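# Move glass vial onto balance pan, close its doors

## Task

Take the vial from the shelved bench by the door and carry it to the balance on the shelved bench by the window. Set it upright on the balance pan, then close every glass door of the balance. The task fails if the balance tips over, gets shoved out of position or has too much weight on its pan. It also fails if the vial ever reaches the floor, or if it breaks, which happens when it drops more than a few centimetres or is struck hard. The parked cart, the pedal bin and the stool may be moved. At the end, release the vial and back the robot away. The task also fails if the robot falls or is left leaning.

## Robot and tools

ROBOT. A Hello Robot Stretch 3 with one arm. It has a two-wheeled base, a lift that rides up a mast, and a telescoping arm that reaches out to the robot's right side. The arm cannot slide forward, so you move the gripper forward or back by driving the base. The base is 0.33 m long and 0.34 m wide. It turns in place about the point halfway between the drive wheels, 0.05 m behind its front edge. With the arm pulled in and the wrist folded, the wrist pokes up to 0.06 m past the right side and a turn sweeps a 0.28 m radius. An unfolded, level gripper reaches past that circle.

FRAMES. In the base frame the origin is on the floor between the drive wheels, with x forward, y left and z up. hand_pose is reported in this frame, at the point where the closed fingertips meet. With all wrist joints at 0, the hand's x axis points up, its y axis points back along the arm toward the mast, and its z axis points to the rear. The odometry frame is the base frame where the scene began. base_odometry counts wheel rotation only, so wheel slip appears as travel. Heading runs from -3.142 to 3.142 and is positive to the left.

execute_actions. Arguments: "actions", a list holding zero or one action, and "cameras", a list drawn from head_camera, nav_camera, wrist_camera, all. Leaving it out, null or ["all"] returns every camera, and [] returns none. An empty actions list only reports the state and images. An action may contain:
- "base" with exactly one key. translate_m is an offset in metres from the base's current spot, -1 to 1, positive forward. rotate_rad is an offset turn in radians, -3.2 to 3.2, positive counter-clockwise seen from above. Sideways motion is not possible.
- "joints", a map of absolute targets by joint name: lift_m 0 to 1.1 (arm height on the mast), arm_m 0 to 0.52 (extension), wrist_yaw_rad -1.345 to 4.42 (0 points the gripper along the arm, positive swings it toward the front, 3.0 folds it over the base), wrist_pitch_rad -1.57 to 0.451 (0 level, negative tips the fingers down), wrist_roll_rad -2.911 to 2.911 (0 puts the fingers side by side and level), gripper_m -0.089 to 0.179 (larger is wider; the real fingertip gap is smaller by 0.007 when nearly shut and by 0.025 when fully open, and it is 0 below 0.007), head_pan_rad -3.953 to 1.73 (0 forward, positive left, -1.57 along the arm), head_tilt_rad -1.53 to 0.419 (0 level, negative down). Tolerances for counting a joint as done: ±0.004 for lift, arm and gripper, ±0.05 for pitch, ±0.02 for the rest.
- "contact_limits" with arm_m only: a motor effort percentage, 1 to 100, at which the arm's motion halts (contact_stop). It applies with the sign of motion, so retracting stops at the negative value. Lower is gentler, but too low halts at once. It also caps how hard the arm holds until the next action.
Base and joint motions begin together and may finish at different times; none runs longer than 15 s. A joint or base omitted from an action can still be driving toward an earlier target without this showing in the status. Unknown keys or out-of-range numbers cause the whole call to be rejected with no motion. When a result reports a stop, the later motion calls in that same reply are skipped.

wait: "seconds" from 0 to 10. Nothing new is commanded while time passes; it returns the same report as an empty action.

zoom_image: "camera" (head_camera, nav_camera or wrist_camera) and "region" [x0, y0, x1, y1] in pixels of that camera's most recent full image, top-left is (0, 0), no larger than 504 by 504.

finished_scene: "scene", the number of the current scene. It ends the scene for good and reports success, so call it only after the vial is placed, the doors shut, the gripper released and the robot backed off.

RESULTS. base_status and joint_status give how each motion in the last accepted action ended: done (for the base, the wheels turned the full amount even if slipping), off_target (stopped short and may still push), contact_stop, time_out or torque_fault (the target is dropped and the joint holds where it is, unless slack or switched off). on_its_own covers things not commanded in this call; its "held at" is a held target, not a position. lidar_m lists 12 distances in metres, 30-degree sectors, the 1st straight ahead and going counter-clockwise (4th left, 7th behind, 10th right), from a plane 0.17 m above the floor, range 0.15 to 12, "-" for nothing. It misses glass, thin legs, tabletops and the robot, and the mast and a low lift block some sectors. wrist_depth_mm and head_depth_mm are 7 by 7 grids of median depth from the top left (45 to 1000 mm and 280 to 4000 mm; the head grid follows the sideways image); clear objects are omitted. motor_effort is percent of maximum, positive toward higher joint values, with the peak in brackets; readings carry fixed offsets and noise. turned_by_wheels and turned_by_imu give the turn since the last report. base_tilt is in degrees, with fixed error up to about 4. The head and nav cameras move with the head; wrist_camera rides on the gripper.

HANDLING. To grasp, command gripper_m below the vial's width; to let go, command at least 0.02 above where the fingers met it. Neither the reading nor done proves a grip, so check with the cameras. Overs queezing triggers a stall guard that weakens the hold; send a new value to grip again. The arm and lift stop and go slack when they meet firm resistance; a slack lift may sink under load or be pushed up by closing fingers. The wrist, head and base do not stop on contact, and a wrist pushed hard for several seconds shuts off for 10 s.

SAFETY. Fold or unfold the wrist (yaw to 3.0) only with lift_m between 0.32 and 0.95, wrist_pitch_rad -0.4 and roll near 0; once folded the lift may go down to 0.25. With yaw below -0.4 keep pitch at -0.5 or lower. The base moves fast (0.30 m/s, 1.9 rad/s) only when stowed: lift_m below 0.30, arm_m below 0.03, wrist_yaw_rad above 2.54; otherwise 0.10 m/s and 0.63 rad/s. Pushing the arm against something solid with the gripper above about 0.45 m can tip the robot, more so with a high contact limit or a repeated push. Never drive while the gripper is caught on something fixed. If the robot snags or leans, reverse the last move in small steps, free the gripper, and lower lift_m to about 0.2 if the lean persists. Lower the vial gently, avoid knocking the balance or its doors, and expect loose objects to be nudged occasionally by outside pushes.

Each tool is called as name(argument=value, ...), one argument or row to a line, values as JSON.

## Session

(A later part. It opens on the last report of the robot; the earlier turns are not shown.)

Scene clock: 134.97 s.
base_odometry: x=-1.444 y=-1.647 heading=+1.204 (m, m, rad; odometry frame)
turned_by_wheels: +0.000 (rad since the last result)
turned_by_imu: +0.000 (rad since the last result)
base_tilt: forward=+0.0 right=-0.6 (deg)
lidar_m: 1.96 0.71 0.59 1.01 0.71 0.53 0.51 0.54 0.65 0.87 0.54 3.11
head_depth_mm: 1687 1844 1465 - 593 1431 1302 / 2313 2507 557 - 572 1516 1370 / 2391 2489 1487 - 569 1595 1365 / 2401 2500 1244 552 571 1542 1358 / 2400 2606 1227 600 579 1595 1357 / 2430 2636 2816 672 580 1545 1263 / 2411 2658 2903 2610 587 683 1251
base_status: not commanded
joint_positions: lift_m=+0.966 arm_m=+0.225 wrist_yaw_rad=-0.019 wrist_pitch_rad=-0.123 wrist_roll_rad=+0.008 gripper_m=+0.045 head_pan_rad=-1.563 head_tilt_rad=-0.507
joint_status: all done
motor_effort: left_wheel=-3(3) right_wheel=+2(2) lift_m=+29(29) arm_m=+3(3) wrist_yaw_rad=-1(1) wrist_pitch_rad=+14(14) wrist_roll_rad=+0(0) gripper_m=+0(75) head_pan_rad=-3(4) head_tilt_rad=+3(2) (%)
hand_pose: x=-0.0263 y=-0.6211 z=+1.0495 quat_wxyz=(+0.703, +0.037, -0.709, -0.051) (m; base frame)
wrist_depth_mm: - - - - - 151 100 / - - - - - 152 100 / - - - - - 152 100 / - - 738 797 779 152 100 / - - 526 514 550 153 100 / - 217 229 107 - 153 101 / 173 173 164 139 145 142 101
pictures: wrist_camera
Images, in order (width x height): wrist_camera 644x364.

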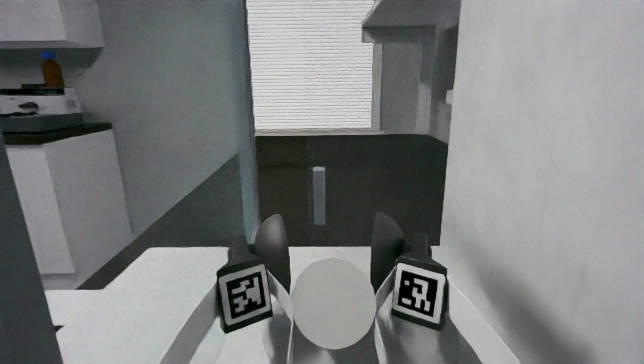

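execute_actions(
  actions=[],
)

zoom_image(
  camera="nav_camera",
  region=[340,250,520,400],
)

Scene clock: 135.47 s.
base_odometry: x=-1.444 y=-1.647 heading=+1.204 (m, m, rad; odometry frame)
turned_by_wheels: +0.000 (rad since the last result)
turned_by_imu: +0.000 (rad since the last result)
base_tilt: forward=-0.2 right=-0.4 (deg)
lidar_m: 1.96 0.71 0.59 1.02 0.71 0.53 0.52 0.54 0.65 0.87 0.54 3.15
head_depth_mm: 1666 1858 1465 - 590 1432 1304 / 2318 2484 557 - 573 1517 1362 / 2398 2507 1476 - 570 1608 1360 / 2411 2550 1244 552 574 1553 1360 / 2397 2594 1228 599 579 1587 1355 / 2432 2636 2781 671 579 1535 1260 / 2461 2650 2883 2622 590 683 1252
base_status: not commanded
joint_positions: lift_m=+0.966 arm_m=+0.225 wrist_yaw_rad=-0.019 wrist_pitch_rad=-0.123 wrist_roll_rad=+0.008 gripper_m=+0.045 head_pan_rad=-1.563 head_tilt_rad=-0.507
joint_status: all done
motor_effort: left_wheel=-3(3) right_wheel=+1(2) lift_m=+28(29) arm_m=+3(3) wrist_yaw_rad=-1(1) wrist_pitch_rad=+14(14) wrist_roll_rad=+0(0) gripper_m=+0(75) head_pan_rad=-4(4) head_tilt_rad=+2(2) (%)
hand_pose: x=-0.0263 y=-0.6211 z=+1.0495 quat_wxyz=(+0.703, +0.037, -0.709, -0.051) (m; base frame)
wrist_depth_mm: - - - - - 151 100 / - - - - - 151 100 / - - - - - 153 100 / - - 722 800 788 152 100 / - - 530 517 551 152 101 / - 218 228 106 - 153 101 / 174 173 165 140 145 143 101
pictures: head_camera (sideways: a quarter turn clockwise sets it upright), nav_camera (sideways: a quarter turn counterclockwise sets it upright), wrist_camera
Images, in order (width x height): head_camera 896x504, nav_camera 672x504, wrist_camera 644x364.

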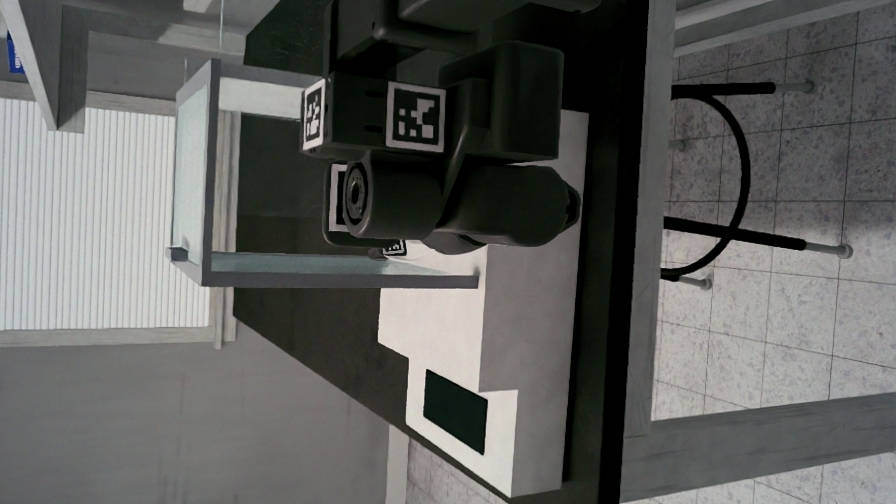

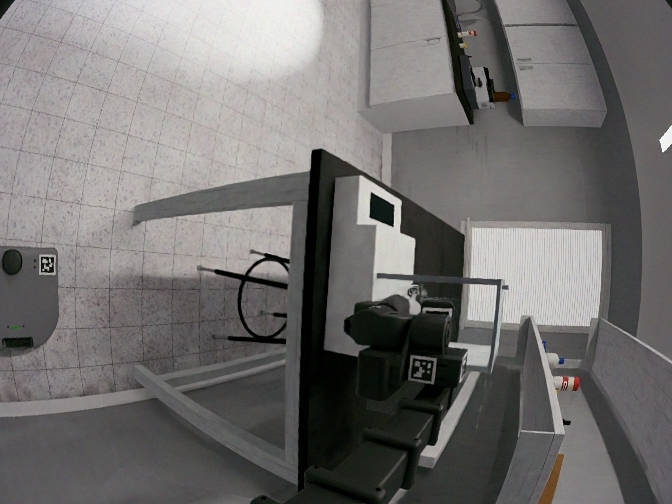

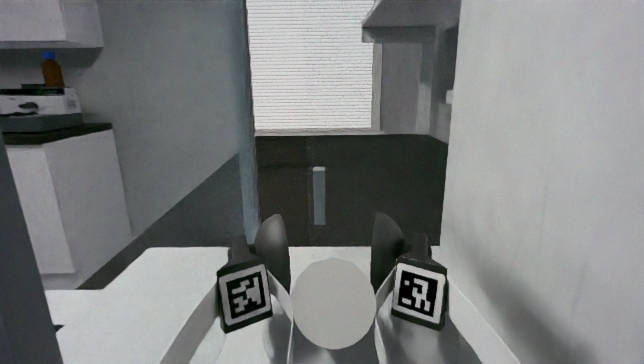

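Region (340, 250, 520, 400) of nav_camera's 672x504 image, scaled by 2.800, with more detail than that image has.

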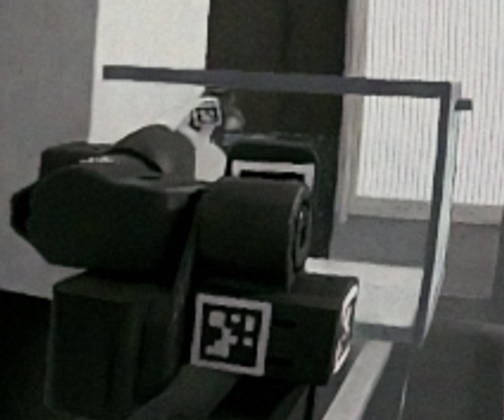

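execute_actions(
  actions=[
    {"joints":{"gripper_m":0.0}},
  ],
  cameras=["wrist_camera"],
)

execute_actions(
  actions=[
    {"joints":{"lift_m":0.98}},
  ],
  cameras=["wrist_camera"],
)

Scene clock: 137.77 s.
base_odometry: x=-1.444 y=-1.647 heading=+1.204 (m, m, rad; odometry frame)
turned_by_wheels: +0.000 (rad since the last result)
turned_by_imu: +0.000 (rad since the last result)
base_tilt: forward=-0.1 right=-0.6 (deg)
lidar_m: 1.97 0.71 0.59 1.01 0.71 0.53 0.51 0.54 0.65 0.87 0.54 3.15
head_depth_mm: 1672 1873 1485 - 591 1426 1306 / 2315 2462 557 - 572 1510 1367 / 2411 2501 1482 - 569 1600 1367 / 2403 2497 1246 554 572 1556 1364 / 2420 2610 1237 599 581 1602 1356 / 2442 2628 2803 668 581 1537 1259 / 2456 2662 2910 2621 589 679 1261
base_status: not commanded
joint_positions: lift_m=+0.966 arm_m=+0.225 wrist_yaw_rad=-0.019 wrist_pitch_rad=-0.123 wrist_roll_rad=+0.008 gripper_m=+0.001 head_pan_rad=-1.563 head_tilt_rad=-0.507
joint_status: all done
motor_effort: left_wheel=-3(3) right_wheel=+2(1) lift_m=+28(29) arm_m=+3(3) wrist_yaw_rad=-1(1) wrist_pitch_rad=+14(14) wrist_roll_rad=+0(0) gripper_m=-19(91) head_pan_rad=-4(3) head_tilt_rad=+2(2) (%)
hand_pose: x=-0.0263 y=-0.6211 z=+1.0496 quat_wxyz=(+0.703, +0.037, -0.709, -0.051) (m; base frame)
wrist_depth_mm: - - - - - 151 100 / - - - - - 151 100 / - - - - - 152 100 / - - 733 797 784 152 100 / - - 531 522 519 152 101 / - 217 229 106 - 153 101 / 173 173 165 104 145 142 101
pictures: wrist_camera
Images, in order (width x height): wrist_camera 644x364.

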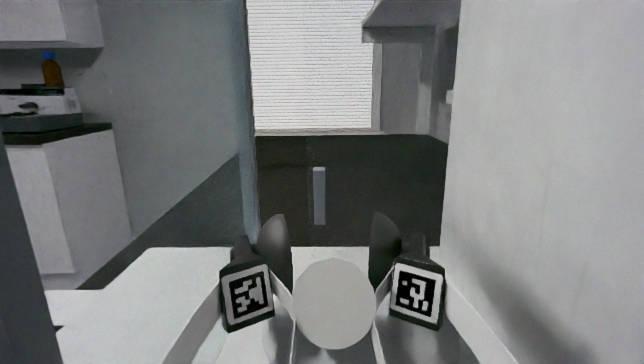

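Scene clock: 138.57 s.
base_odometry: x=-1.444 y=-1.647 heading=+1.204 (m, m, rad; odometry frame)
turned_by_wheels: +0.000 (rad since the last result)
turned_by_imu: +0.000 (rad since the last result)
base_tilt: forward=+0.1 right=-0.4 (deg)
lidar_m: 1.96 0.71 0.59 1.01 0.71 0.53 0.51 0.54 0.65 0.87 0.54 3.14
head_depth_mm: 1681 1865 1528 790 611 1436 1304 / 2332 2439 - - 569 1507 1362 / 2378 2472 1481 - 569 1611 1367 / 2405 2482 1246 555 575 1544 1361 / 2433 2624 1233 599 579 1595 1362 / 2439 2607 2826 670 581 1535 1263 / 2449 2698 2916 2624 589 681 1251
base_status: not commanded
joint_positions: lift_m=+0.980 arm_m=+0.225 wrist_yaw_rad=-0.019 wrist_pitch_rad=-0.123 wrist_roll_rad=+0.008 gripper_m=+0.001 head_pan_rad=-1.563 head_tilt_rad=-0.507
joint_status: all done
motor_effort: left_wheel=-3(3) right_wheel=+2(2) lift_m=+36(37) arm_m=+2(3) wrist_yaw_rad=+0(1) wrist_pitch_rad=+13(14) wrist_roll_rad=+0(0) gripper_m=-19(19) head_pan_rad=-4(3) head_tilt_rad=+2(2) (%)
hand_pose: x=-0.0263 y=-0.6211 z=+1.0633 quat_wxyz=(+0.703, +0.037, -0.709, -0.051) (m; base frame)
wrist_depth_mm: - - - - - 151 100 / - - - - - 152 100 / - - - - - 152 100 / - - 770 855 838 152 100 / - - 568 548 550 152 100 / - 255 254 107 - 153 101 / 248 192 184 104 163 143 101
pictures: wrist_camera
Images, in order (width x height): wrist_camera 644x364.

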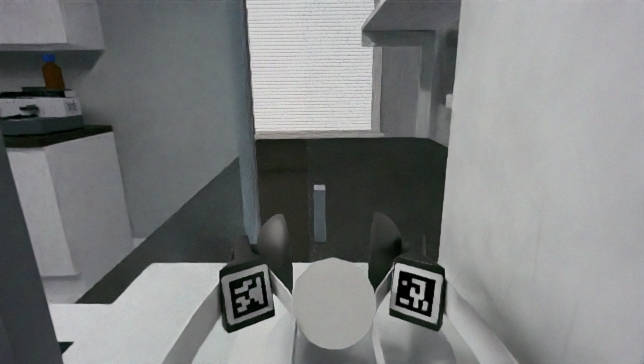

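execute_actions(
  actions=[
    {"joints":{"lift_m":0.995,"arm_m":0.1},"contact_limits":{"arm_m":10}},
  ],
  cameras=["wrist_camera"],
)

execute_actions(
  actions=[
    {"joints":{"arm_m":0.0}},
  ],
  cameras=[],
)

execute_actions(
  actions=[
    {"joints":{"wrist_yaw_rad":1.3,"head_pan_rad":-1.0,"head_tilt_rad":-0.9}},
  ],
)

Scene clock: 142.10 s.
base_odometry: x=-1.444 y=-1.647 heading=+1.204 (m, m, rad; odometry frame)
turned_by_wheels: +0.000 (rad since the last result)
turned_by_imu: +0.000 (rad since the last result)
base_tilt: forward=-0.1 right=-0.5 (deg)
lidar_m: 1.96 0.71 0.59 1.02 0.71 0.53 0.51 0.54 0.65 0.87 0.54 3.15
head_depth_mm: 1670 1852 1469 - - 1522 1299 / 2307 2525 660 - - 1555 1367 / 2386 2496 1371 - - 1508 1372 / 2389 2515 1246 553 573 1548 1366 / 2394 2601 1238 600 579 1589 1354 / 2423 2630 2776 670 581 1543 1256 / 2448 2676 2866 2629 589 681 1245
base_status: not commanded
joint_positions: lift_m=+0.995 arm_m=+0.100 wrist_yaw_rad=-0.019 wrist_pitch_rad=-0.123 wrist_roll_rad=+0.008 gripper_m=+0.001 head_pan_rad=-1.563 head_tilt_rad=-0.507
joint_status: all done
motor_effort: left_wheel=-3(3) right_wheel=+2(2) lift_m=+36(36) arm_m=-1(4) wrist_yaw_rad=+0(1) wrist_pitch_rad=+14(14) wrist_roll_rad=+0(0) gripper_m=-19(18) head_pan_rad=-4(3) head_tilt_rad=+2(2) (%)
contact_limits: arm_m 10 (drawing in: default 17, maximum 29; extending or still: default 26, maximum 42)
hand_pose: x=-0.0263 y=-0.4965 z=+1.0783 quat_wxyz=(+0.703, +0.037, -0.709, -0.051) (m; base frame)
wrist_depth_mm: - - - - 286 777 625 / - - - - 286 782 620 / - - - - 290 750 566 / - - 744 904 290 768 626 / - - 365 326 253 545 571 / - 302 269 107 - 435 431 / 277 214 205 104 203 348 345
pictures: wrist_camera
Images, in order (width x height): wrist_camera 644x364.

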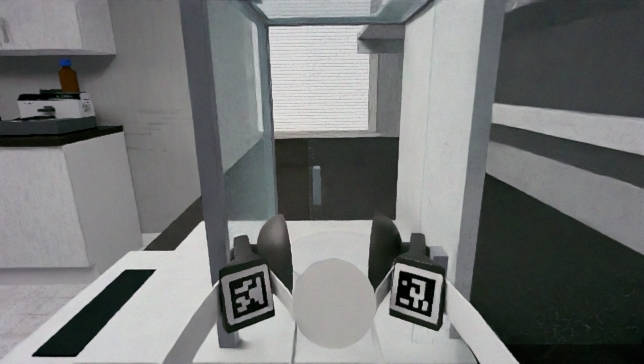

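Scene clock: 144.07 s.
base_odometry: x=-1.444 y=-1.647 heading=+1.204 (m, m, rad; odometry frame)
turned_by_wheels: +0.000 (rad since the last result)
turned_by_imu: +0.000 (rad since the last result)
base_tilt: forward=-0.1 right=-0.5 (deg)
lidar_m: 1.96 0.71 0.59 1.01 0.71 0.53 0.51 0.54 0.65 0.87 0.54 3.14
head_depth_mm: 1677 1863 1285 869 - - - / 2287 2484 599 643 - - - / 2355 2467 1256 642 - - - / 2410 2490 1172 607 578 1546 1362 / 2400 2600 1232 602 579 1580 1359 / 2448 2617 2814 671 583 1529 1257 / 2439 2657 2880 2618 587 681 1250
base_status: not commanded
joint_positions: lift_m=+0.995 arm_m=+0.000 wrist_yaw_rad=-0.019 wrist_pitch_rad=-0.123 wrist_roll_rad=+0.008 gripper_m=+0.001 head_pan_rad=-1.563 head_tilt_rad=-0.507
joint_status: all done
motor_effort: left_wheel=-3(3) right_wheel=+1(2) lift_m=+36(36) arm_m=-1(0) wrist_yaw_rad=+0(0) wrist_pitch_rad=+13(13) wrist_roll_rad=+0(0) gripper_m=-19(19) head_pan_rad=-4(4) head_tilt_rad=+2(2) (%)
hand_pose: x=-0.0263 y=-0.3965 z=+1.0783 quat_wxyz=(+0.703, +0.037, -0.709, -0.051) (m; base frame)
wrist_depth_mm: - - - - 360 853 632 / - - - - 385 928 616 / - - - - - 876 569 / - - 927 908 744 827 626 / - - 363 352 545 584 571 / - 322 297 107 - 435 432 / - 310 313 104 320 346 342
pictures: none
No camera images: the call's "cameras" was empty. Leave "cameras" out to get every camera's image.

Scene clock: 145.73 s.
base_odometry: x=-1.444 y=-1.647 heading=+1.204 (m, m, rad; odometry frame)
turned_by_wheels: +0.000 (rad since the last result)
turned_by_imu: +0.000 (rad since the last result)
base_tilt: forward=-0.1 right=-0.6 (deg)
lidar_m: 1.96 0.71 0.59 1.01 0.71 0.53 0.51 0.54 0.65 0.87 0.54 3.11
head_depth_mm: 2576 604 - - - 1273 1145 / 2754 2554 - - - 1276 1149 / 2524 2474 - - 1115 1270 1149 / 2462 2457 1980 - 1463 1284 1148 / 2675 2508 1859 1691 1448 1280 1143 / 2777 2461 1893 1682 1450 1279 1138 / 3055 2437 1880 1665 1454 1274 1133
base_status: not commanded
joint_positions: lift_m=+0.995 arm_m=+0.000 wrist_yaw_rad=+1.298 wrist_pitch_rad=-0.123 wrist_roll_rad=+0.008 gripper_m=+0.001 head_pan_rad=-1.007 head_tilt_rad=-0.888
joint_status: all done
motor_effort: left_wheel=-3(3) right_wheel=+2(2) lift_m=+36(36) arm_m=-1(1) wrist_yaw_rad=+2(2) wrist_pitch_rad=+14(14) wrist_roll_rad=+0(0) gripper_m=-18(19) head_pan_rad=+4(32) head_tilt_rad=-4(21) (%)
hand_pose: x=+0.2207 y=-0.2130 z=+1.0783 quat_wxyz=(+0.587, +0.463, -0.538, +0.390) (m; base frame)
wrist_depth_mm: - - - - - - - / - - - - - - - / - - - - - - - / - - - - - - - / - - - - - - - / - - - 107 - - - / - - - 104 - - -
pictures: head_camera (sideways: a quarter turn clockwise sets it upright), nav_camera (sideways: a quarter turn counterclockwise sets it upright), wrist_camera
Images, in order (width x height): head_camera 896x504, nav_camera 672x504, wrist_camera 644x364.

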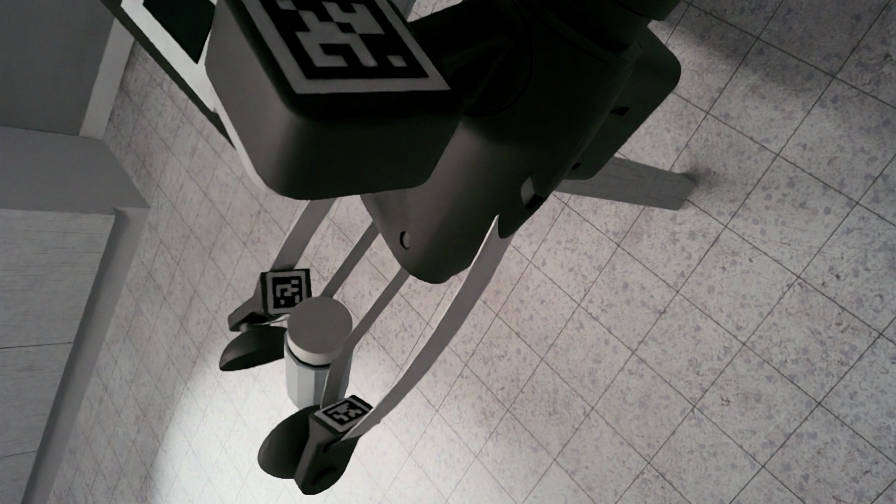

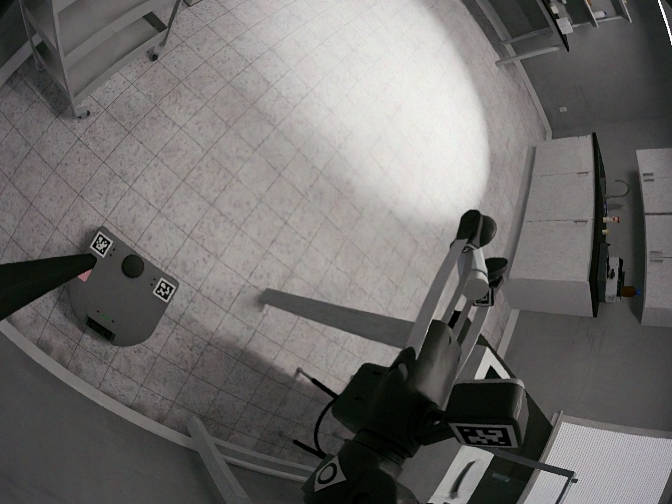

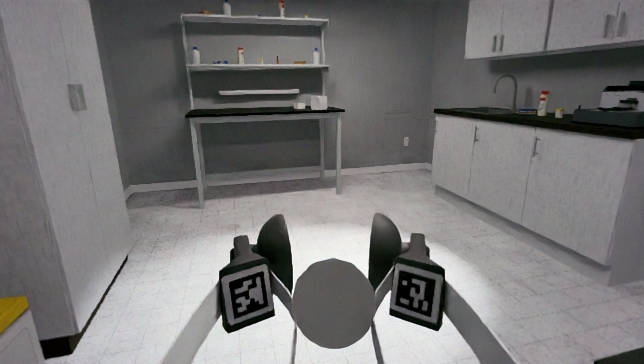

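execute_actions(
  actions=[
    {"base":{"translate_m":0.75}},
  ],
  cameras=[],
)

execute_actions(
  actions=[
    {"base":{"rotate_rad":-1.57},"joints":{"lift_m":1.09}},
  ],
  cameras=["nav_camera"],
)

execute_actions(
  actions=[
    {"base":{"translate_m":0.85},"joints":{"wrist_pitch_rad":-1.1,"wrist_yaw_rad":0.8,"head_pan_rad":-1.4,"head_tilt_rad":-0.7}},
  ],
)

Scene clock: 156.10 s.
base_odometry: x=-1.175 y=-0.947 heading=+1.204 (m, m, rad; odometry frame)
turned_by_wheels: +0.000 (rad since the last result)
turned_by_imu: +0.005 (rad since the last result)
base_tilt: forward=-0.1 right=-0.6 (deg)
lidar_m: 1.84 0.79 0.64 0.47 0.50 1.29 1.26 0.73 0.74 2.26 2.27 3.18
head_depth_mm: 2081 2286 - - - 1262 1156 / 2179 2430 - - - 1276 1151 / 2305 2470 - - 1420 1288 1153 / 2505 2440 1967 - 1457 1292 1151 / 2663 2501 1866 1685 1455 1284 1147 / 2919 2430 1894 1674 1445 1272 1144 / 3193 2424 1876 1671 1447 1270 1138
base_status: done
joint_positions: lift_m=+0.995 arm_m=+0.000 wrist_yaw_rad=+1.298 wrist_pitch_rad=-0.123 wrist_roll_rad=+0.008 gripper_m=+0.001 head_pan_rad=-1.007 head_tilt_rad=-0.889
joint_status: not commanded
motor_effort: left_wheel=-4(6) right_wheel=+1(5) lift_m=+36(36) arm_m=-1(1) wrist_yaw_rad=+1(1) wrist_pitch_rad=+14(14) wrist_roll_rad=+0(0) gripper_m=-19(19) head_pan_rad=+3(2) head_tilt_rad=-4(4) (%)
hand_pose: x=+0.2207 y=-0.2130 z=+1.0783 quat_wxyz=(+0.587, +0.463, -0.538, +0.390) (m; base frame)
wrist_depth_mm: - - - - - - - / - - - - - - - / - - - - - - - / - - - - - - - / - - - - - - - / - - - 107 - - - / - - - 104 - - -
pictures: none
No camera images: the call's "cameras" was empty. Leave "cameras" out to get every camera's image.

Scene clock: 159.53 s.
base_odometry: x=-1.175 y=-0.947 heading=-0.366 (m, m, rad; odometry frame)
turned_by_wheels: -1.570 (rad since the last result)
turned_by_imu: -1.578 (rad since the last result)
base_tilt: forward=-0.1 right=-0.6 (deg)
lidar_m: 2.26 2.27 3.00 2.71 0.79 0.64 0.46 0.51 1.29 1.26 0.73 0.74
head_depth_mm: 1182 - - 1596 1468 1293 1149 / 1101 - - 1664 1464 1286 1152 / 966 - 1703 1699 1464 1280 1145 / 795 - 1865 1684 1452 1281 1148 / - 822 1860 1229 1393 1270 1146 / - 783 1509 1634 1454 1273 1144 / 780 1295 1942 1672 1454 1280 1138
base_status: done
joint_positions: lift_m=+1.090 arm_m=+0.000 wrist_yaw_rad=+1.299 wrist_pitch_rad=-0.122 wrist_roll_rad=+0.008 gripper_m=+0.001 head_pan_rad=-1.007 head_tilt_rad=-0.889
joint_status: all done
motor_effort: left_wheel=+2(7) right_wheel=-3(5) lift_m=+36(37) arm_m=-1(1) wrist_yaw_rad=+1(1) wrist_pitch_rad=+13(14) wrist_roll_rad=+0(0) gripper_m=-19(18) head_pan_rad=+3(3) head_tilt_rad=-4(4) (%)
hand_pose: x=+0.2207 y=-0.2128 z=+1.1734 quat_wxyz=(+0.587, +0.463, -0.538, +0.390) (m; base frame)
wrist_depth_mm: - - - - - - 959 / - - - - - - - / - - - - - - 670 / - - - - - 798 726 / - - - - 723 618 652 / - - - 107 - 603 657 / - - - 104 - - -
pictures: nav_camera (sideways: a quarter turn counterclockwise sets it upright)
Images, in order (width x height): nav_camera 672x504.

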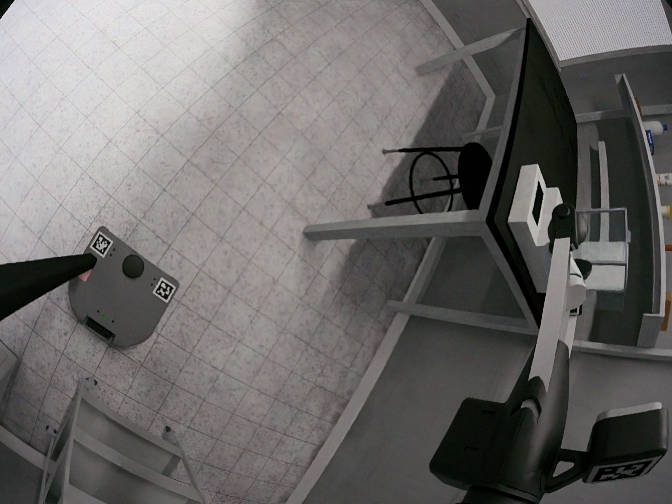

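Scene clock: 169.27 s.
base_odometry: x=-0.381 y=-1.251 heading=-0.366 (m, m, rad; odometry frame)
turned_by_wheels: +0.000 (rad since the last result)
turned_by_imu: +0.006 (rad since the last result)
base_tilt: forward=-0.3 right=-0.6 (deg)
lidar_m: 1.93 1.45 1.97 2.72 1.89 1.47 1.31 1.41 0.60 0.77 0.76 1.23
head_depth_mm: 1052 1155 - - - - 1171 / 1071 1088 814 - - - 1215 / 1097 1081 833 - 1136 1352 1217 / 1117 1071 828 - 1585 306 1224 / 1178 1060 788 1052 1539 1479 1217 / 1206 1056 753 711 1672 1393 1206 / 1238 1050 748 1729 1663 1394 1211
base_status: done
joint_positions: lift_m=+1.090 arm_m=+0.000 wrist_yaw_rad=+0.802 wrist_pitch_rad=-1.104 wrist_roll_rad=+0.008 gripper_m=+0.001 head_pan_rad=-1.393 head_tilt_rad=-0.705
joint_status: all done
motor_effort: left_wheel=+1(8) right_wheel=-3(3) lift_m=+36(36) arm_m=-2(0) wrist_yaw_rad=-1(2) wrist_pitch_rad=+2(14) wrist_roll_rad=+0(0) gripper_m=-18(19) head_pan_rad=-3(29) head_tilt_rad=+2(12) (%)
hand_pose: x=+0.0458 y=-0.2105 z=+0.9889 quat_wxyz=(+0.698, +0.576, -0.412, -0.109) (m; base frame)
wrist_depth_mm: - - - - 767 378 299 / - - - - - 745 302 / - - - - - - - / - - - - - - - / - - - - - - - / - - - 107 - - 626 / - - - 104 - - -
pictures: head_camera (sideways: a quarter turn clockwise sets it upright), nav_camera (sideways: a quarter turn counterclockwise sets it upright), wrist_camera
Images, in order (width x height): head_camera 896x504, nav_camera 672x504, wrist_camera 644x364.

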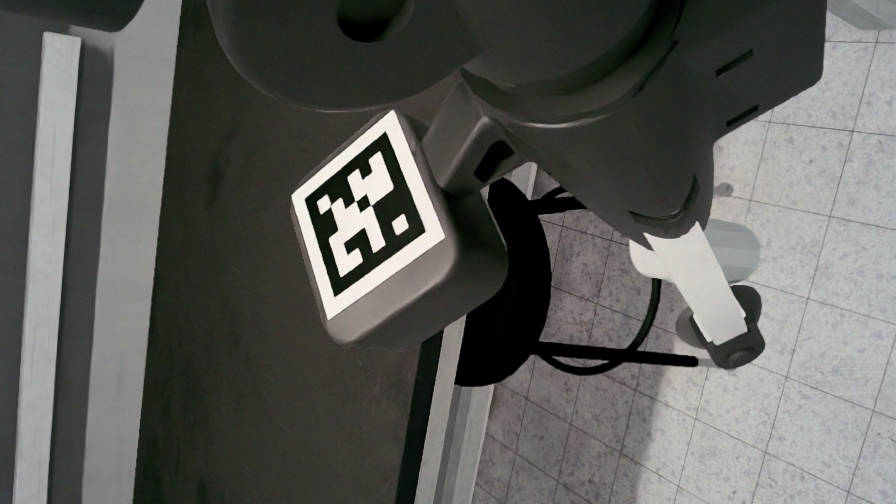

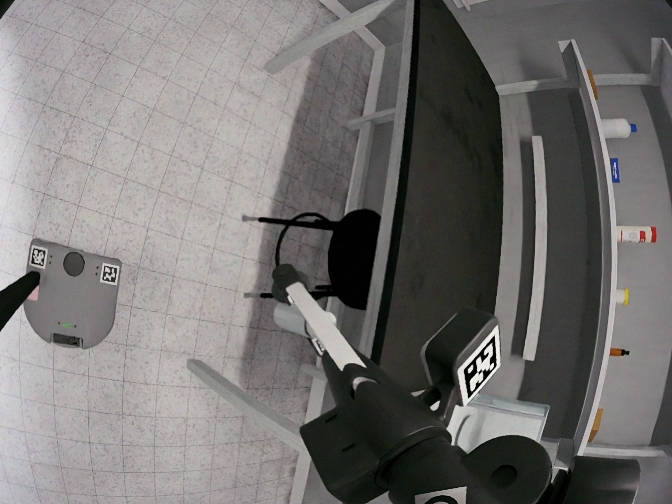

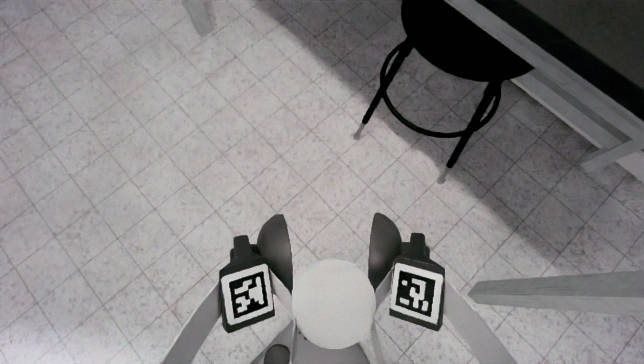

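execute_actions(
  actions=[
    {"base":{"translate_m":0.2},"joints":{"wrist_yaw_rad":1.4,"wrist_pitch_rad":-0.9}},
  ],
  cameras=[],
)

execute_actions(
  actions=[
    {"joints":{"arm_m":0.48,"head_tilt_rad":-0.5}},
  ],
  cameras=["head_camera","wrist_camera"],
)

Scene clock: 173.67 s.
base_odometry: x=-0.194 y=-1.323 heading=-0.366 (m, m, rad; odometry frame)
turned_by_wheels: +0.000 (rad since the last result)
turned_by_imu: +0.002 (rad since the last result)
base_tilt: forward=-0.2 right=-0.6 (deg)
lidar_m: 1.73 1.26 1.68 2.70 2.16 1.67 1.51 0.73 0.72 0.71 1.24 1.05
head_depth_mm: 1050 1155 - - - - 1231 / 1080 1089 792 634 - - 1225 / 1106 1077 763 629 - 1322 1227 / 1164 1067 760 - - - 1216 / 1190 1063 817 - 1709 - 1210 / 1215 1054 - - 1616 - 1186 / 1244 1050 799 - 1657 1437 1158
base_status: done
joint_positions: lift_m=+1.090 arm_m=+0.000 wrist_yaw_rad=+1.398 wrist_pitch_rad=-0.914 wrist_roll_rad=+0.008 gripper_m=+0.001 head_pan_rad=-1.393 head_tilt_rad=-0.705
joint_status: all done
motor_effort: left_wheel=+2(7) right_wheel=-3(5) lift_m=+36(36) arm_m=-1(1) wrist_yaw_rad=+1(3) wrist_pitch_rad=+8(11) wrist_roll_rad=+0(0) gripper_m=-19(19) head_pan_rad=-4(4) head_tilt_rad=+1(1) (%)
hand_pose: x=+0.1139 y=-0.1690 z=+1.0109 quat_wxyz=(+0.686, +0.648, -0.287, +0.167) (m; base frame)
wrist_depth_mm: - - - - - - 402 / - - - - - - 380 / - - - - - - - / - - - - - - - / - - - - - - - / - - - 107 - - 921 / - - - 104 - - -
pictures: none
No camera images: the call's "cameras" was empty. Leave "cameras" out to get every camera's image.

Scene clock: 178.37 s.
base_odometry: x=-0.194 y=-1.323 heading=-0.366 (m, m, rad; odometry frame)
turned_by_wheels: +0.000 (rad since the last result)
turned_by_imu: +0.000 (rad since the last result)
base_tilt: forward=-0.1 right=-0.5 (deg)
lidar_m: 1.73 1.26 1.67 2.70 2.16 1.67 1.51 0.73 0.72 0.70 1.24 1.05
head_depth_mm: 1037 - 1199 831 614 1513 1374 / 1089 1151 1106 825 632 994 1300 / 1124 1186 1254 820 630 993 1355 / 1139 1214 1250 774 652 1442 1297 / 1166 1247 1235 808 671 1630 1360 / 1194 1277 1220 803 673 1639 1345 / 1215 1314 1214 799 710 1632 1348
base_status: not commanded
joint_positions: lift_m=+1.090 arm_m=+0.480 wrist_yaw_rad=+1.399 wrist_pitch_rad=-0.913 wrist_roll_rad=+0.008 gripper_m=+0.001 head_pan_rad=-1.393 head_tilt_rad=-0.507
joint_status: all done
motor_effort: left_wheel=+2(2) right_wheel=-2(3) lift_m=+36(36) arm_m=+3(2) wrist_yaw_rad=+0(1) wrist_pitch_rad=+9(8) wrist_roll_rad=+0(0) gripper_m=-19(18) head_pan_rad=-4(4) head_tilt_rad=+3(15) (%)
hand_pose: x=+0.1140 y=-0.6485 z=+1.0110 quat_wxyz=(+0.686, +0.648, -0.287, +0.167) (m; base frame)
wrist_depth_mm: - - 394 395 395 393 392 / - - 355 355 357 354 354 / - - 323 324 323 321 319 / - - 296 296 296 294 293 / - - 276 273 276 272 271 / - 262 260 107 - 253 252 / - 244 234 104 234 235 236
pictures: head_camera (sideways: a quarter turn clockwise sets it upright), wrist_camera
Images, in order (width x height): head_camera 896x504, wrist_camera 644x364.

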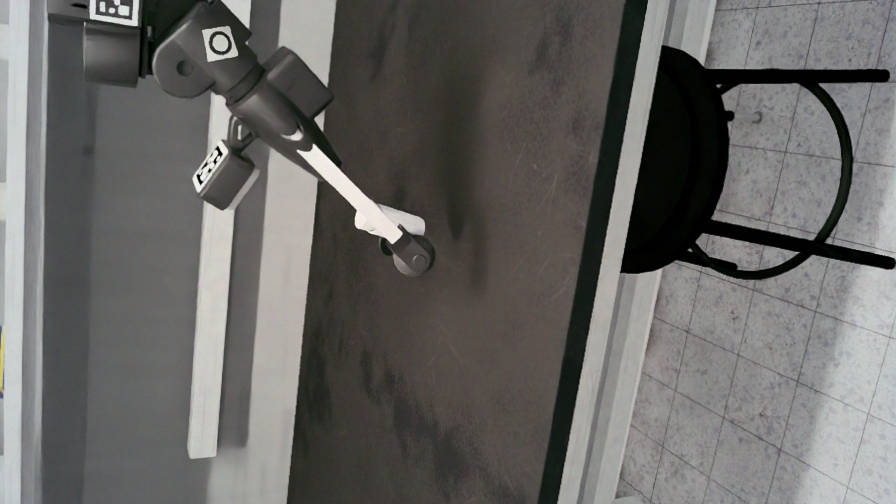

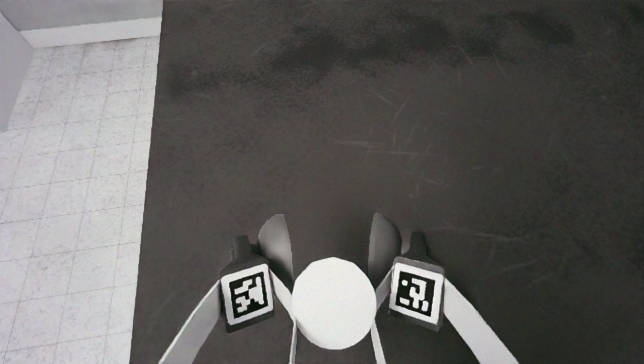

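execute_actions(
  actions=[
    {"joints":{"wrist_pitch_rad":-1.07,"lift_m":1.04}},
  ],
  cameras=["head_camera"],
)

zoom_image(
  camera="head_camera",
  region=[330,120,550,300],
)

Scene clock: 180.57 s.
base_odometry: x=-0.194 y=-1.323 heading=-0.366 (m, m, rad; odometry frame)
turned_by_wheels: +0.000 (rad since the last result)
turned_by_imu: +0.000 (rad since the last result)
base_tilt: forward=-0.2 right=-0.6 (deg)
lidar_m: 1.73 1.27 1.67 2.69 2.16 1.67 1.51 0.73 0.72 0.70 1.24 1.05
head_depth_mm: 1068 - 1189 828 615 1536 1365 / 1090 1156 - 824 633 1000 1307 / 1117 1166 1167 780 630 997 1357 / 1143 1211 1243 815 653 1441 1301 / 1167 1252 1235 808 673 1642 1345 / 1191 1273 1221 807 674 1613 1361 / 1221 1322 1212 800 711 1626 1352
base_status: not commanded
joint_positions: lift_m=+1.040 arm_m=+0.480 wrist_yaw_rad=+1.399 wrist_pitch_rad=-1.075 wrist_roll_rad=+0.008 gripper_m=+0.001 head_pan_rad=-1.393 head_tilt_rad=-0.507
joint_status: all done
motor_effort: left_wheel=+2(2) right_wheel=-2(2) lift_m=+29(31) arm_m=+3(3) wrist_yaw_rad=+0(0) wrist_pitch_rad=+3(6) wrist_roll_rad=+0(0) gripper_m=-18(19) head_pan_rad=-3(3) head_tilt_rad=+3(2) (%)
hand_pose: x=+0.0778 y=-0.6422 z=+0.9420 quat_wxyz=(+0.697, +0.668, -0.234, +0.111) (m; base frame)
wrist_depth_mm: - 249 248 248 247 247 245 / - 234 233 233 233 231 231 / - 220 220 220 219 219 218 / - 209 208 207 208 207 207 / - 198 198 197 198 197 196 / - 188 190 107 - 187 187 / - 180 177 104 177 178 178
pictures: head_camera (sideways: a quarter turn clockwise sets it upright)
Images, in order (width x height): head_camera 896x504.

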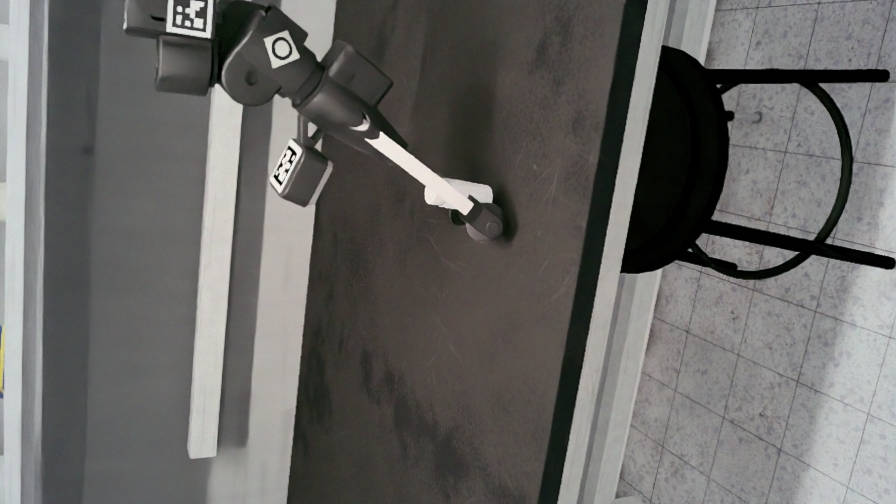

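Region (330, 120, 550, 300) of head_camera's 896x504 image, scaled by 2.291, with more detail than that image has; it fills the top 412 rows of this view, and the rest is white.

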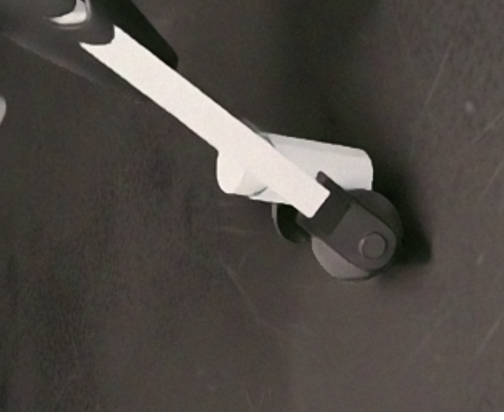

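execute_actions(
  actions=[
    {"joints":{"wrist_pitch_rad":-1.11,"lift_m":1.028}},
  ],
  cameras=["head_camera"],
)

zoom_image(
  camera="head_camera",
  region=[380,130,560,280],
)

Scene clock: 185.50 s.
base_odometry: x=-0.194 y=-1.323 heading=-0.366 (m, m, rad; odometry frame)
turned_by_wheels: +0.000 (rad since the last result)
turned_by_imu: +0.000 (rad since the last result)
base_tilt: forward=-0.1 right=-0.5 (deg)
lidar_m: 1.72 1.27 1.67 2.69 2.16 1.67 1.51 0.74 0.72 0.70 1.24 1.06
head_depth_mm: 1066 - 1156 831 613 1529 1372 / 1095 1158 1252 808 634 997 1308 / 1114 1185 1168 819 632 994 1363 / 1139 1208 1244 817 652 1498 1296 / 1171 1248 1245 811 672 1624 1357 / 1198 1281 1229 802 676 1625 1347 / 1223 1325 1215 798 712 1634 1340
base_status: not commanded
joint_positions: lift_m=+1.031 arm_m=+0.480 wrist_yaw_rad=+1.399 wrist_pitch_rad=-1.106 wrist_roll_rad=+0.008 gripper_m=+0.001 head_pan_rad=-1.393 head_tilt_rad=-0.507
joint_status: lift_m contact_stop (moved -0.009 of -0.012); the others done
on_its_own: lift_m is slack since a contact_stop, until your next command for it
motor_effort: left_wheel=-5(7) right_wheel=+6(11) lift_m=+28(29) arm_m=+3(3) wrist_yaw_rad=+0(1) wrist_pitch_rad=-2(4) wrist_roll_rad=+0(0) gripper_m=-19(18) head_pan_rad=-3(3) head_tilt_rad=+3(2) (%)
hand_pose: x=+0.0705 y=-0.6409 z=+0.9303 quat_wxyz=(+0.699, +0.672, -0.224, +0.100) (m; base frame)
wrist_depth_mm: - 229 228 228 228 227 227 / - 216 217 217 216 216 216 / - 206 206 205 205 205 205 / - 195 195 194 195 194 194 / - 186 187 186 188 185 185 / - 178 180 107 - 178 177 / - 170 169 104 168 170 170
pictures: head_camera (sideways: a quarter turn clockwise sets it upright)
Images, in order (width x height): head_camera 896x504.

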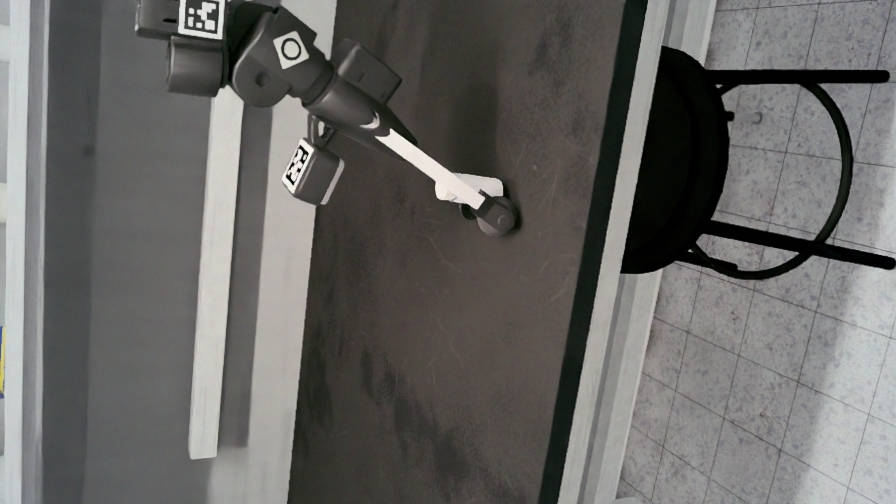

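Region (380, 130, 560, 280) of head_camera's 896x504 image, scaled by 2.800, with more detail than that image has.

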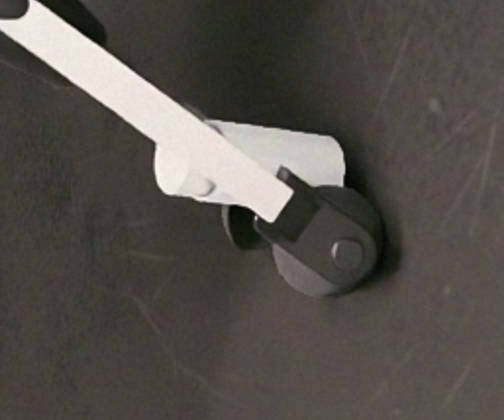

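In contact. Open.

execute_actions(
  actions=[
    {"joints":{"gripper_m":0.09,"lift_m":1.032}},
  ],
  cameras=["head_camera","wrist_camera"],
)

Scene clock: 187.77 s.
base_odometry: x=-0.194 y=-1.323 heading=-0.366 (m, m, rad; odometry frame)
turned_by_wheels: +0.000 (rad since the last result)
turned_by_imu: +0.001 (rad since the last result)
base_tilt: forward=-0.2 right=-0.6 (deg)
lidar_m: 1.73 1.26 1.66 2.70 2.16 1.67 1.51 0.74 0.72 0.70 1.24 1.05
head_depth_mm: 1072 - 1154 830 615 1512 1365 / 1095 1155 1249 808 632 999 1310 / 1113 1189 1167 819 629 996 1352 / 1140 1206 1247 815 651 1436 1293 / 1171 1255 1233 810 674 1632 1358 / 1194 1273 1216 800 674 1614 1359 / 1223 1327 1214 798 712 1625 1347
base_status: not commanded
joint_positions: lift_m=+1.032 arm_m=+0.480 wrist_yaw_rad=+1.399 wrist_pitch_rad=-1.113 wrist_roll_rad=+0.008 gripper_m=+0.090 head_pan_rad=-1.393 head_tilt_rad=-0.507
joint_status: all done
motor_effort: left_wheel=+0(3) right_wheel=-1(3) lift_m=+28(28) arm_m=+3(3) wrist_yaw_rad=+1(0) wrist_pitch_rad=+2(2) wrist_roll_rad=+0(0) gripper_m=+1(79) head_pan_rad=-3(3) head_tilt_rad=+2(3) (%)
hand_pose: x=+0.0688 y=-0.6406 z=+0.9303 quat_wxyz=(+0.699, +0.673, -0.221, +0.098) (m; base frame)
wrist_depth_mm: - 226 226 225 226 225 223 / - 214 214 213 213 213 212 / - 204 203 203 203 203 203 / - 194 194 194 194 193 193 / - 186 186 184 184 184 184 / - 177 177 176 176 177 176 / - 169 170 169 169 168 169
pictures: head_camera (sideways: a quarter turn clockwise sets it upright), wrist_camera
Images, in order (width x height): head_camera 896x504, wrist_camera 644x364.

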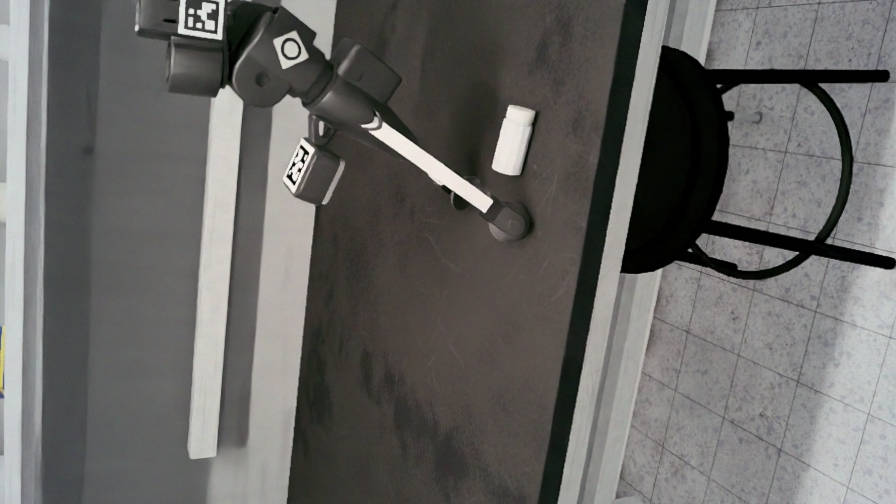

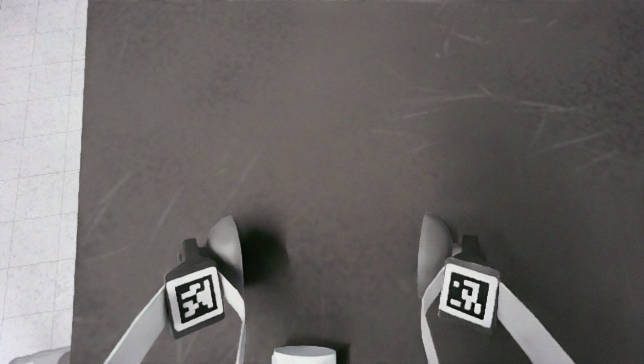

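execute_actions(
  actions=[
    {"joints":{"lift_m":1.1,"wrist_pitch_rad":-0.9}},
  ],
  cameras=[],
)

execute_actions(
  actions=[
    {"joints":{"arm_m":0.25}},
  ],
  cameras=[],
)

execute_actions(
  actions=[
    {"joints":{"wrist_pitch_rad":-1.57}},
  ],
  cameras=[],
)

execute_actions(
  actions=[
    {"joints":{"wrist_yaw_rad":0,"wrist_roll_rad":1.7,"head_pan_rad":-1.57}},
  ],
  cameras=["head_camera","wrist_camera"],
)

Scene clock: 192.07 s.
base_odometry: x=-0.194 y=-1.323 heading=-0.366 (m, m, rad; odometry frame)
turned_by_wheels: +0.000 (rad since the last result)
turned_by_imu: +0.000 (rad since the last result)
base_tilt: forward=-0.2 right=-0.4 (deg)
lidar_m: 1.72 1.27 1.67 2.70 2.16 1.67 1.51 0.74 0.72 0.71 1.24 1.05
head_depth_mm: 941 - 1188 831 612 1530 1374 / 1090 1155 1101 823 632 994 1313 / 1119 1186 1251 816 630 996 1363 / 1140 1210 1253 776 653 1444 1301 / 1168 1246 1227 807 674 1643 1355 / 1195 1274 1224 804 671 1635 1345 / 1227 1313 1205 797 712 1612 1356
base_status: not commanded
joint_positions: lift_m=+1.098 arm_m=+0.480 wrist_yaw_rad=+1.399 wrist_pitch_rad=-0.913 wrist_roll_rad=+0.008 gripper_m=+0.090 head_pan_rad=-1.393 head_tilt_rad=-0.507
joint_status: all done
joint sent to its limit — the command would take lift_m past its upper limit, so that joint was sent only as far as its limit.
motor_effort: left_wheel=+0(0) right_wheel=-1(1) lift_m=+36(37) arm_m=+3(3) wrist_yaw_rad=+0(1) wrist_pitch_rad=+7(6) wrist_roll_rad=+0(0) gripper_m=+1(0) head_pan_rad=-4(4) head_tilt_rad=+2(3) (%)
hand_pose: x=+0.1142 y=-0.6484 z=+1.0188 quat_wxyz=(+0.686, +0.648, -0.287, +0.168) (m; base frame)
wrist_depth_mm: - - 406 407 404 407 404 / - - 369 366 365 359 363 / - - 335 334 331 330 330 / - - 304 306 304 303 303 / - - 286 281 282 280 280 / - - 262 262 262 263 259 / - - 244 244 244 240 243
pictures: none
No camera images: the call's "cameras" was empty. Leave "cameras" out to get every camera's image.

Scene clock: 195.00 s.
base_odometry: x=-0.194 y=-1.323 heading=-0.366 (m, m, rad; odometry frame)
turned_by_wheels: +0.000 (rad since the last result)
turned_by_imu: +0.000 (rad since the last result)
base_tilt: forward=+0.0 right=-0.5 (deg)
lidar_m: 1.73 1.27 1.67 2.70 2.16 1.67 1.51 0.74 0.72 0.71 1.24 1.05
head_depth_mm: 850 - - 790 613 1535 1378 / 1093 1155 - 767 631 998 1301 / 1121 1175 1166 746 629 993 1364 / 1139 1203 1151 881 652 1442 1292 / 1170 1253 1242 809 680 1628 1362 / 1193 1268 1220 803 690 1632 1351 / 1225 1321 1209 795 713 1622 1349
base_status: not commanded
joint_positions: lift_m=+1.098 arm_m=+0.250 wrist_yaw_rad=+1.400 wrist_pitch_rad=-0.913 wrist_roll_rad=+0.008 gripper_m=+0.090 head_pan_rad=-1.393 head_tilt_rad=-0.507
joint_status: all done
motor_effort: left_wheel=+0(0) right_wheel=-1(1) lift_m=+36(36) arm_m=-1(2) wrist_yaw_rad=+0(0) wrist_pitch_rad=+8(8) wrist_roll_rad=+0(0) gripper_m=+0(0) head_pan_rad=-4(3) head_tilt_rad=+2(2) (%)
hand_pose: x=+0.1142 y=-0.4188 z=+1.0188 quat_wxyz=(+0.685, +0.648, -0.287, +0.168) (m; base frame)
wrist_depth_mm: - - - - 408 406 402 / - - - - 367 368 364 / - - - - 338 334 330 / - - - - 315 305 303 / - - - - - 282 282 / - - - - - 264 260 / - - - - - 240 243
pictures: none
No camera images: the call's "cameras" was empty. Leave "cameras" out to get every camera's image.

Scene clock: 196.17 s.
base_odometry: x=-0.194 y=-1.323 heading=-0.366 (m, m, rad; odometry frame)
turned_by_wheels: +0.000 (rad since the last result)
turned_by_imu: +0.000 (rad since the last result)
base_tilt: forward=-0.2 right=-0.6 (deg)
lidar_m: 1.72 1.27 1.67 2.69 2.15 1.67 1.51 0.73 0.72 0.70 1.24 1.05
head_depth_mm: 851 - - - 613 1517 1371 / 1093 1153 1258 805 635 1046 1296 / 1109 1182 1277 780 631 991 1360 / 1139 1206 1251 811 651 1436 1300 / 1165 1246 1234 809 673 1640 1356 / 1203 1270 1215 805 674 1632 1350 / 1221 1326 1214 799 712 1635 1343
base_status: not commanded
joint_positions: lift_m=+1.098 arm_m=+0.250 wrist_yaw_rad=+1.400 wrist_pitch_rad=-1.564 wrist_roll_rad=+0.008 gripper_m=+0.090 head_pan_rad=-1.393 head_tilt_rad=-0.507
joint_status: all done
motor_effort: left_wheel=+0(0) right_wheel=-1(1) lift_m=+36(36) arm_m=-1(1) wrist_yaw_rad=+0(1) wrist_pitch_rad=-3(8) wrist_roll_rad=+0(0) gripper_m=+0(1) head_pan_rad=-3(3) head_tilt_rad=+2(2) (%)
hand_pose: x=-0.0436 y=-0.3916 z=+0.9799 quat_wxyz=(+0.705, +0.704, -0.065, -0.061) (m; base frame)
wrist_depth_mm: - - - - - 212 211 / - - - - - 217 215 / - - - - - 222 221 / - - - - - 227 225 / - - - - - 234 231 / - - - - - 237 237 / - - - - - - 242
pictures: none
No camera images: the call's "cameras" was empty. Leave "cameras" out to get every camera's image.

Scene clock: 197.87 s.
base_odometry: x=-0.194 y=-1.323 heading=-0.366 (m, m, rad; odometry frame)
turned_by_wheels: +0.000 (rad since the last result)
turned_by_imu: +0.000 (rad since the last result)
base_tilt: forward=+0.1 right=-0.6 (deg)
lidar_m: 1.73 1.27 1.67 2.69 2.16 1.67 1.51 0.74 0.72 0.71 1.24 1.05
head_depth_mm: - 1146 1244 772 635 1575 1383 / - - 1261 782 635 1569 1360 / 814 - - 769 633 1100 1326 / 1115 1171 1281 775 653 1517 1329 / 1120 1188 1239 807 650 1030 1319 / 1129 1189 1216 801 644 1583 1349 / 1133 1215 1211 800 641 1591 1349
base_status: not commanded
joint_positions: lift_m=+1.098 arm_m=+0.250 wrist_yaw_rad=+0.002 wrist_pitch_rad=-1.564 wrist_roll_rad=+1.697 gripper_m=+0.090 head_pan_rad=-1.563 head_tilt_rad=-0.507
joint_status: all done
motor_effort: left_wheel=+0(1) right_wheel=-1(1) lift_m=+36(36) arm_m=-1(1) wrist_yaw_rad=-1(0) wrist_pitch_rad=-4(3) wrist_roll_rad=+1(3) gripper_m=+0(0) head_pan_rad=-4(18) head_tilt_rad=+2(2) (%)
hand_pose: x=-0.0216 y=-0.3724 z=+0.9799 quat_wxyz=(-0.044, -0.044, -0.708, -0.704) (m; base frame)
wrist_depth_mm: 211 - - - - - - / 217 - - - - - - / 222 239 - - - - - / 229 234 - - - - - / 235 235 - - - - - / 241 240 - - - - - / 249 248 - - - - -
pictures: head_camera (sideways: a quarter turn clockwise sets it upright), wrist_camera
Images, in order (width x height): head_camera 896x504, wrist_camera 644x364.

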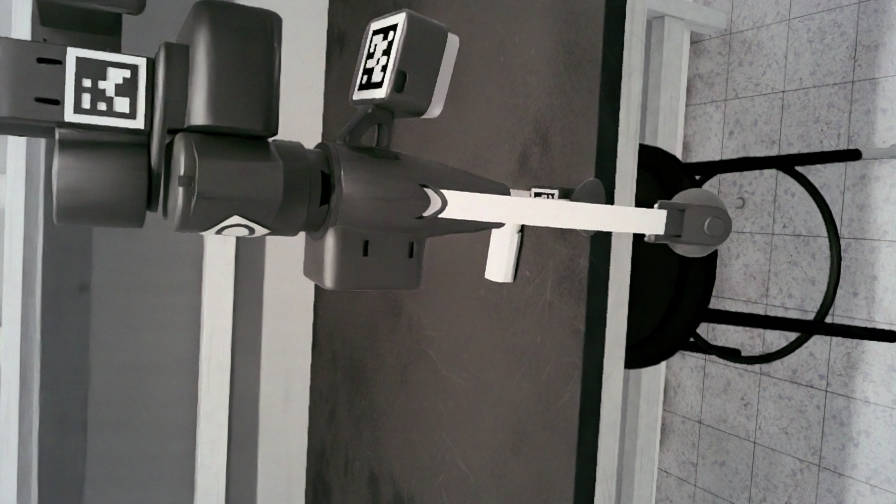

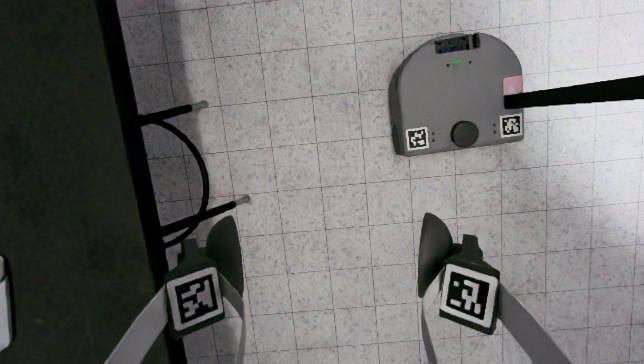

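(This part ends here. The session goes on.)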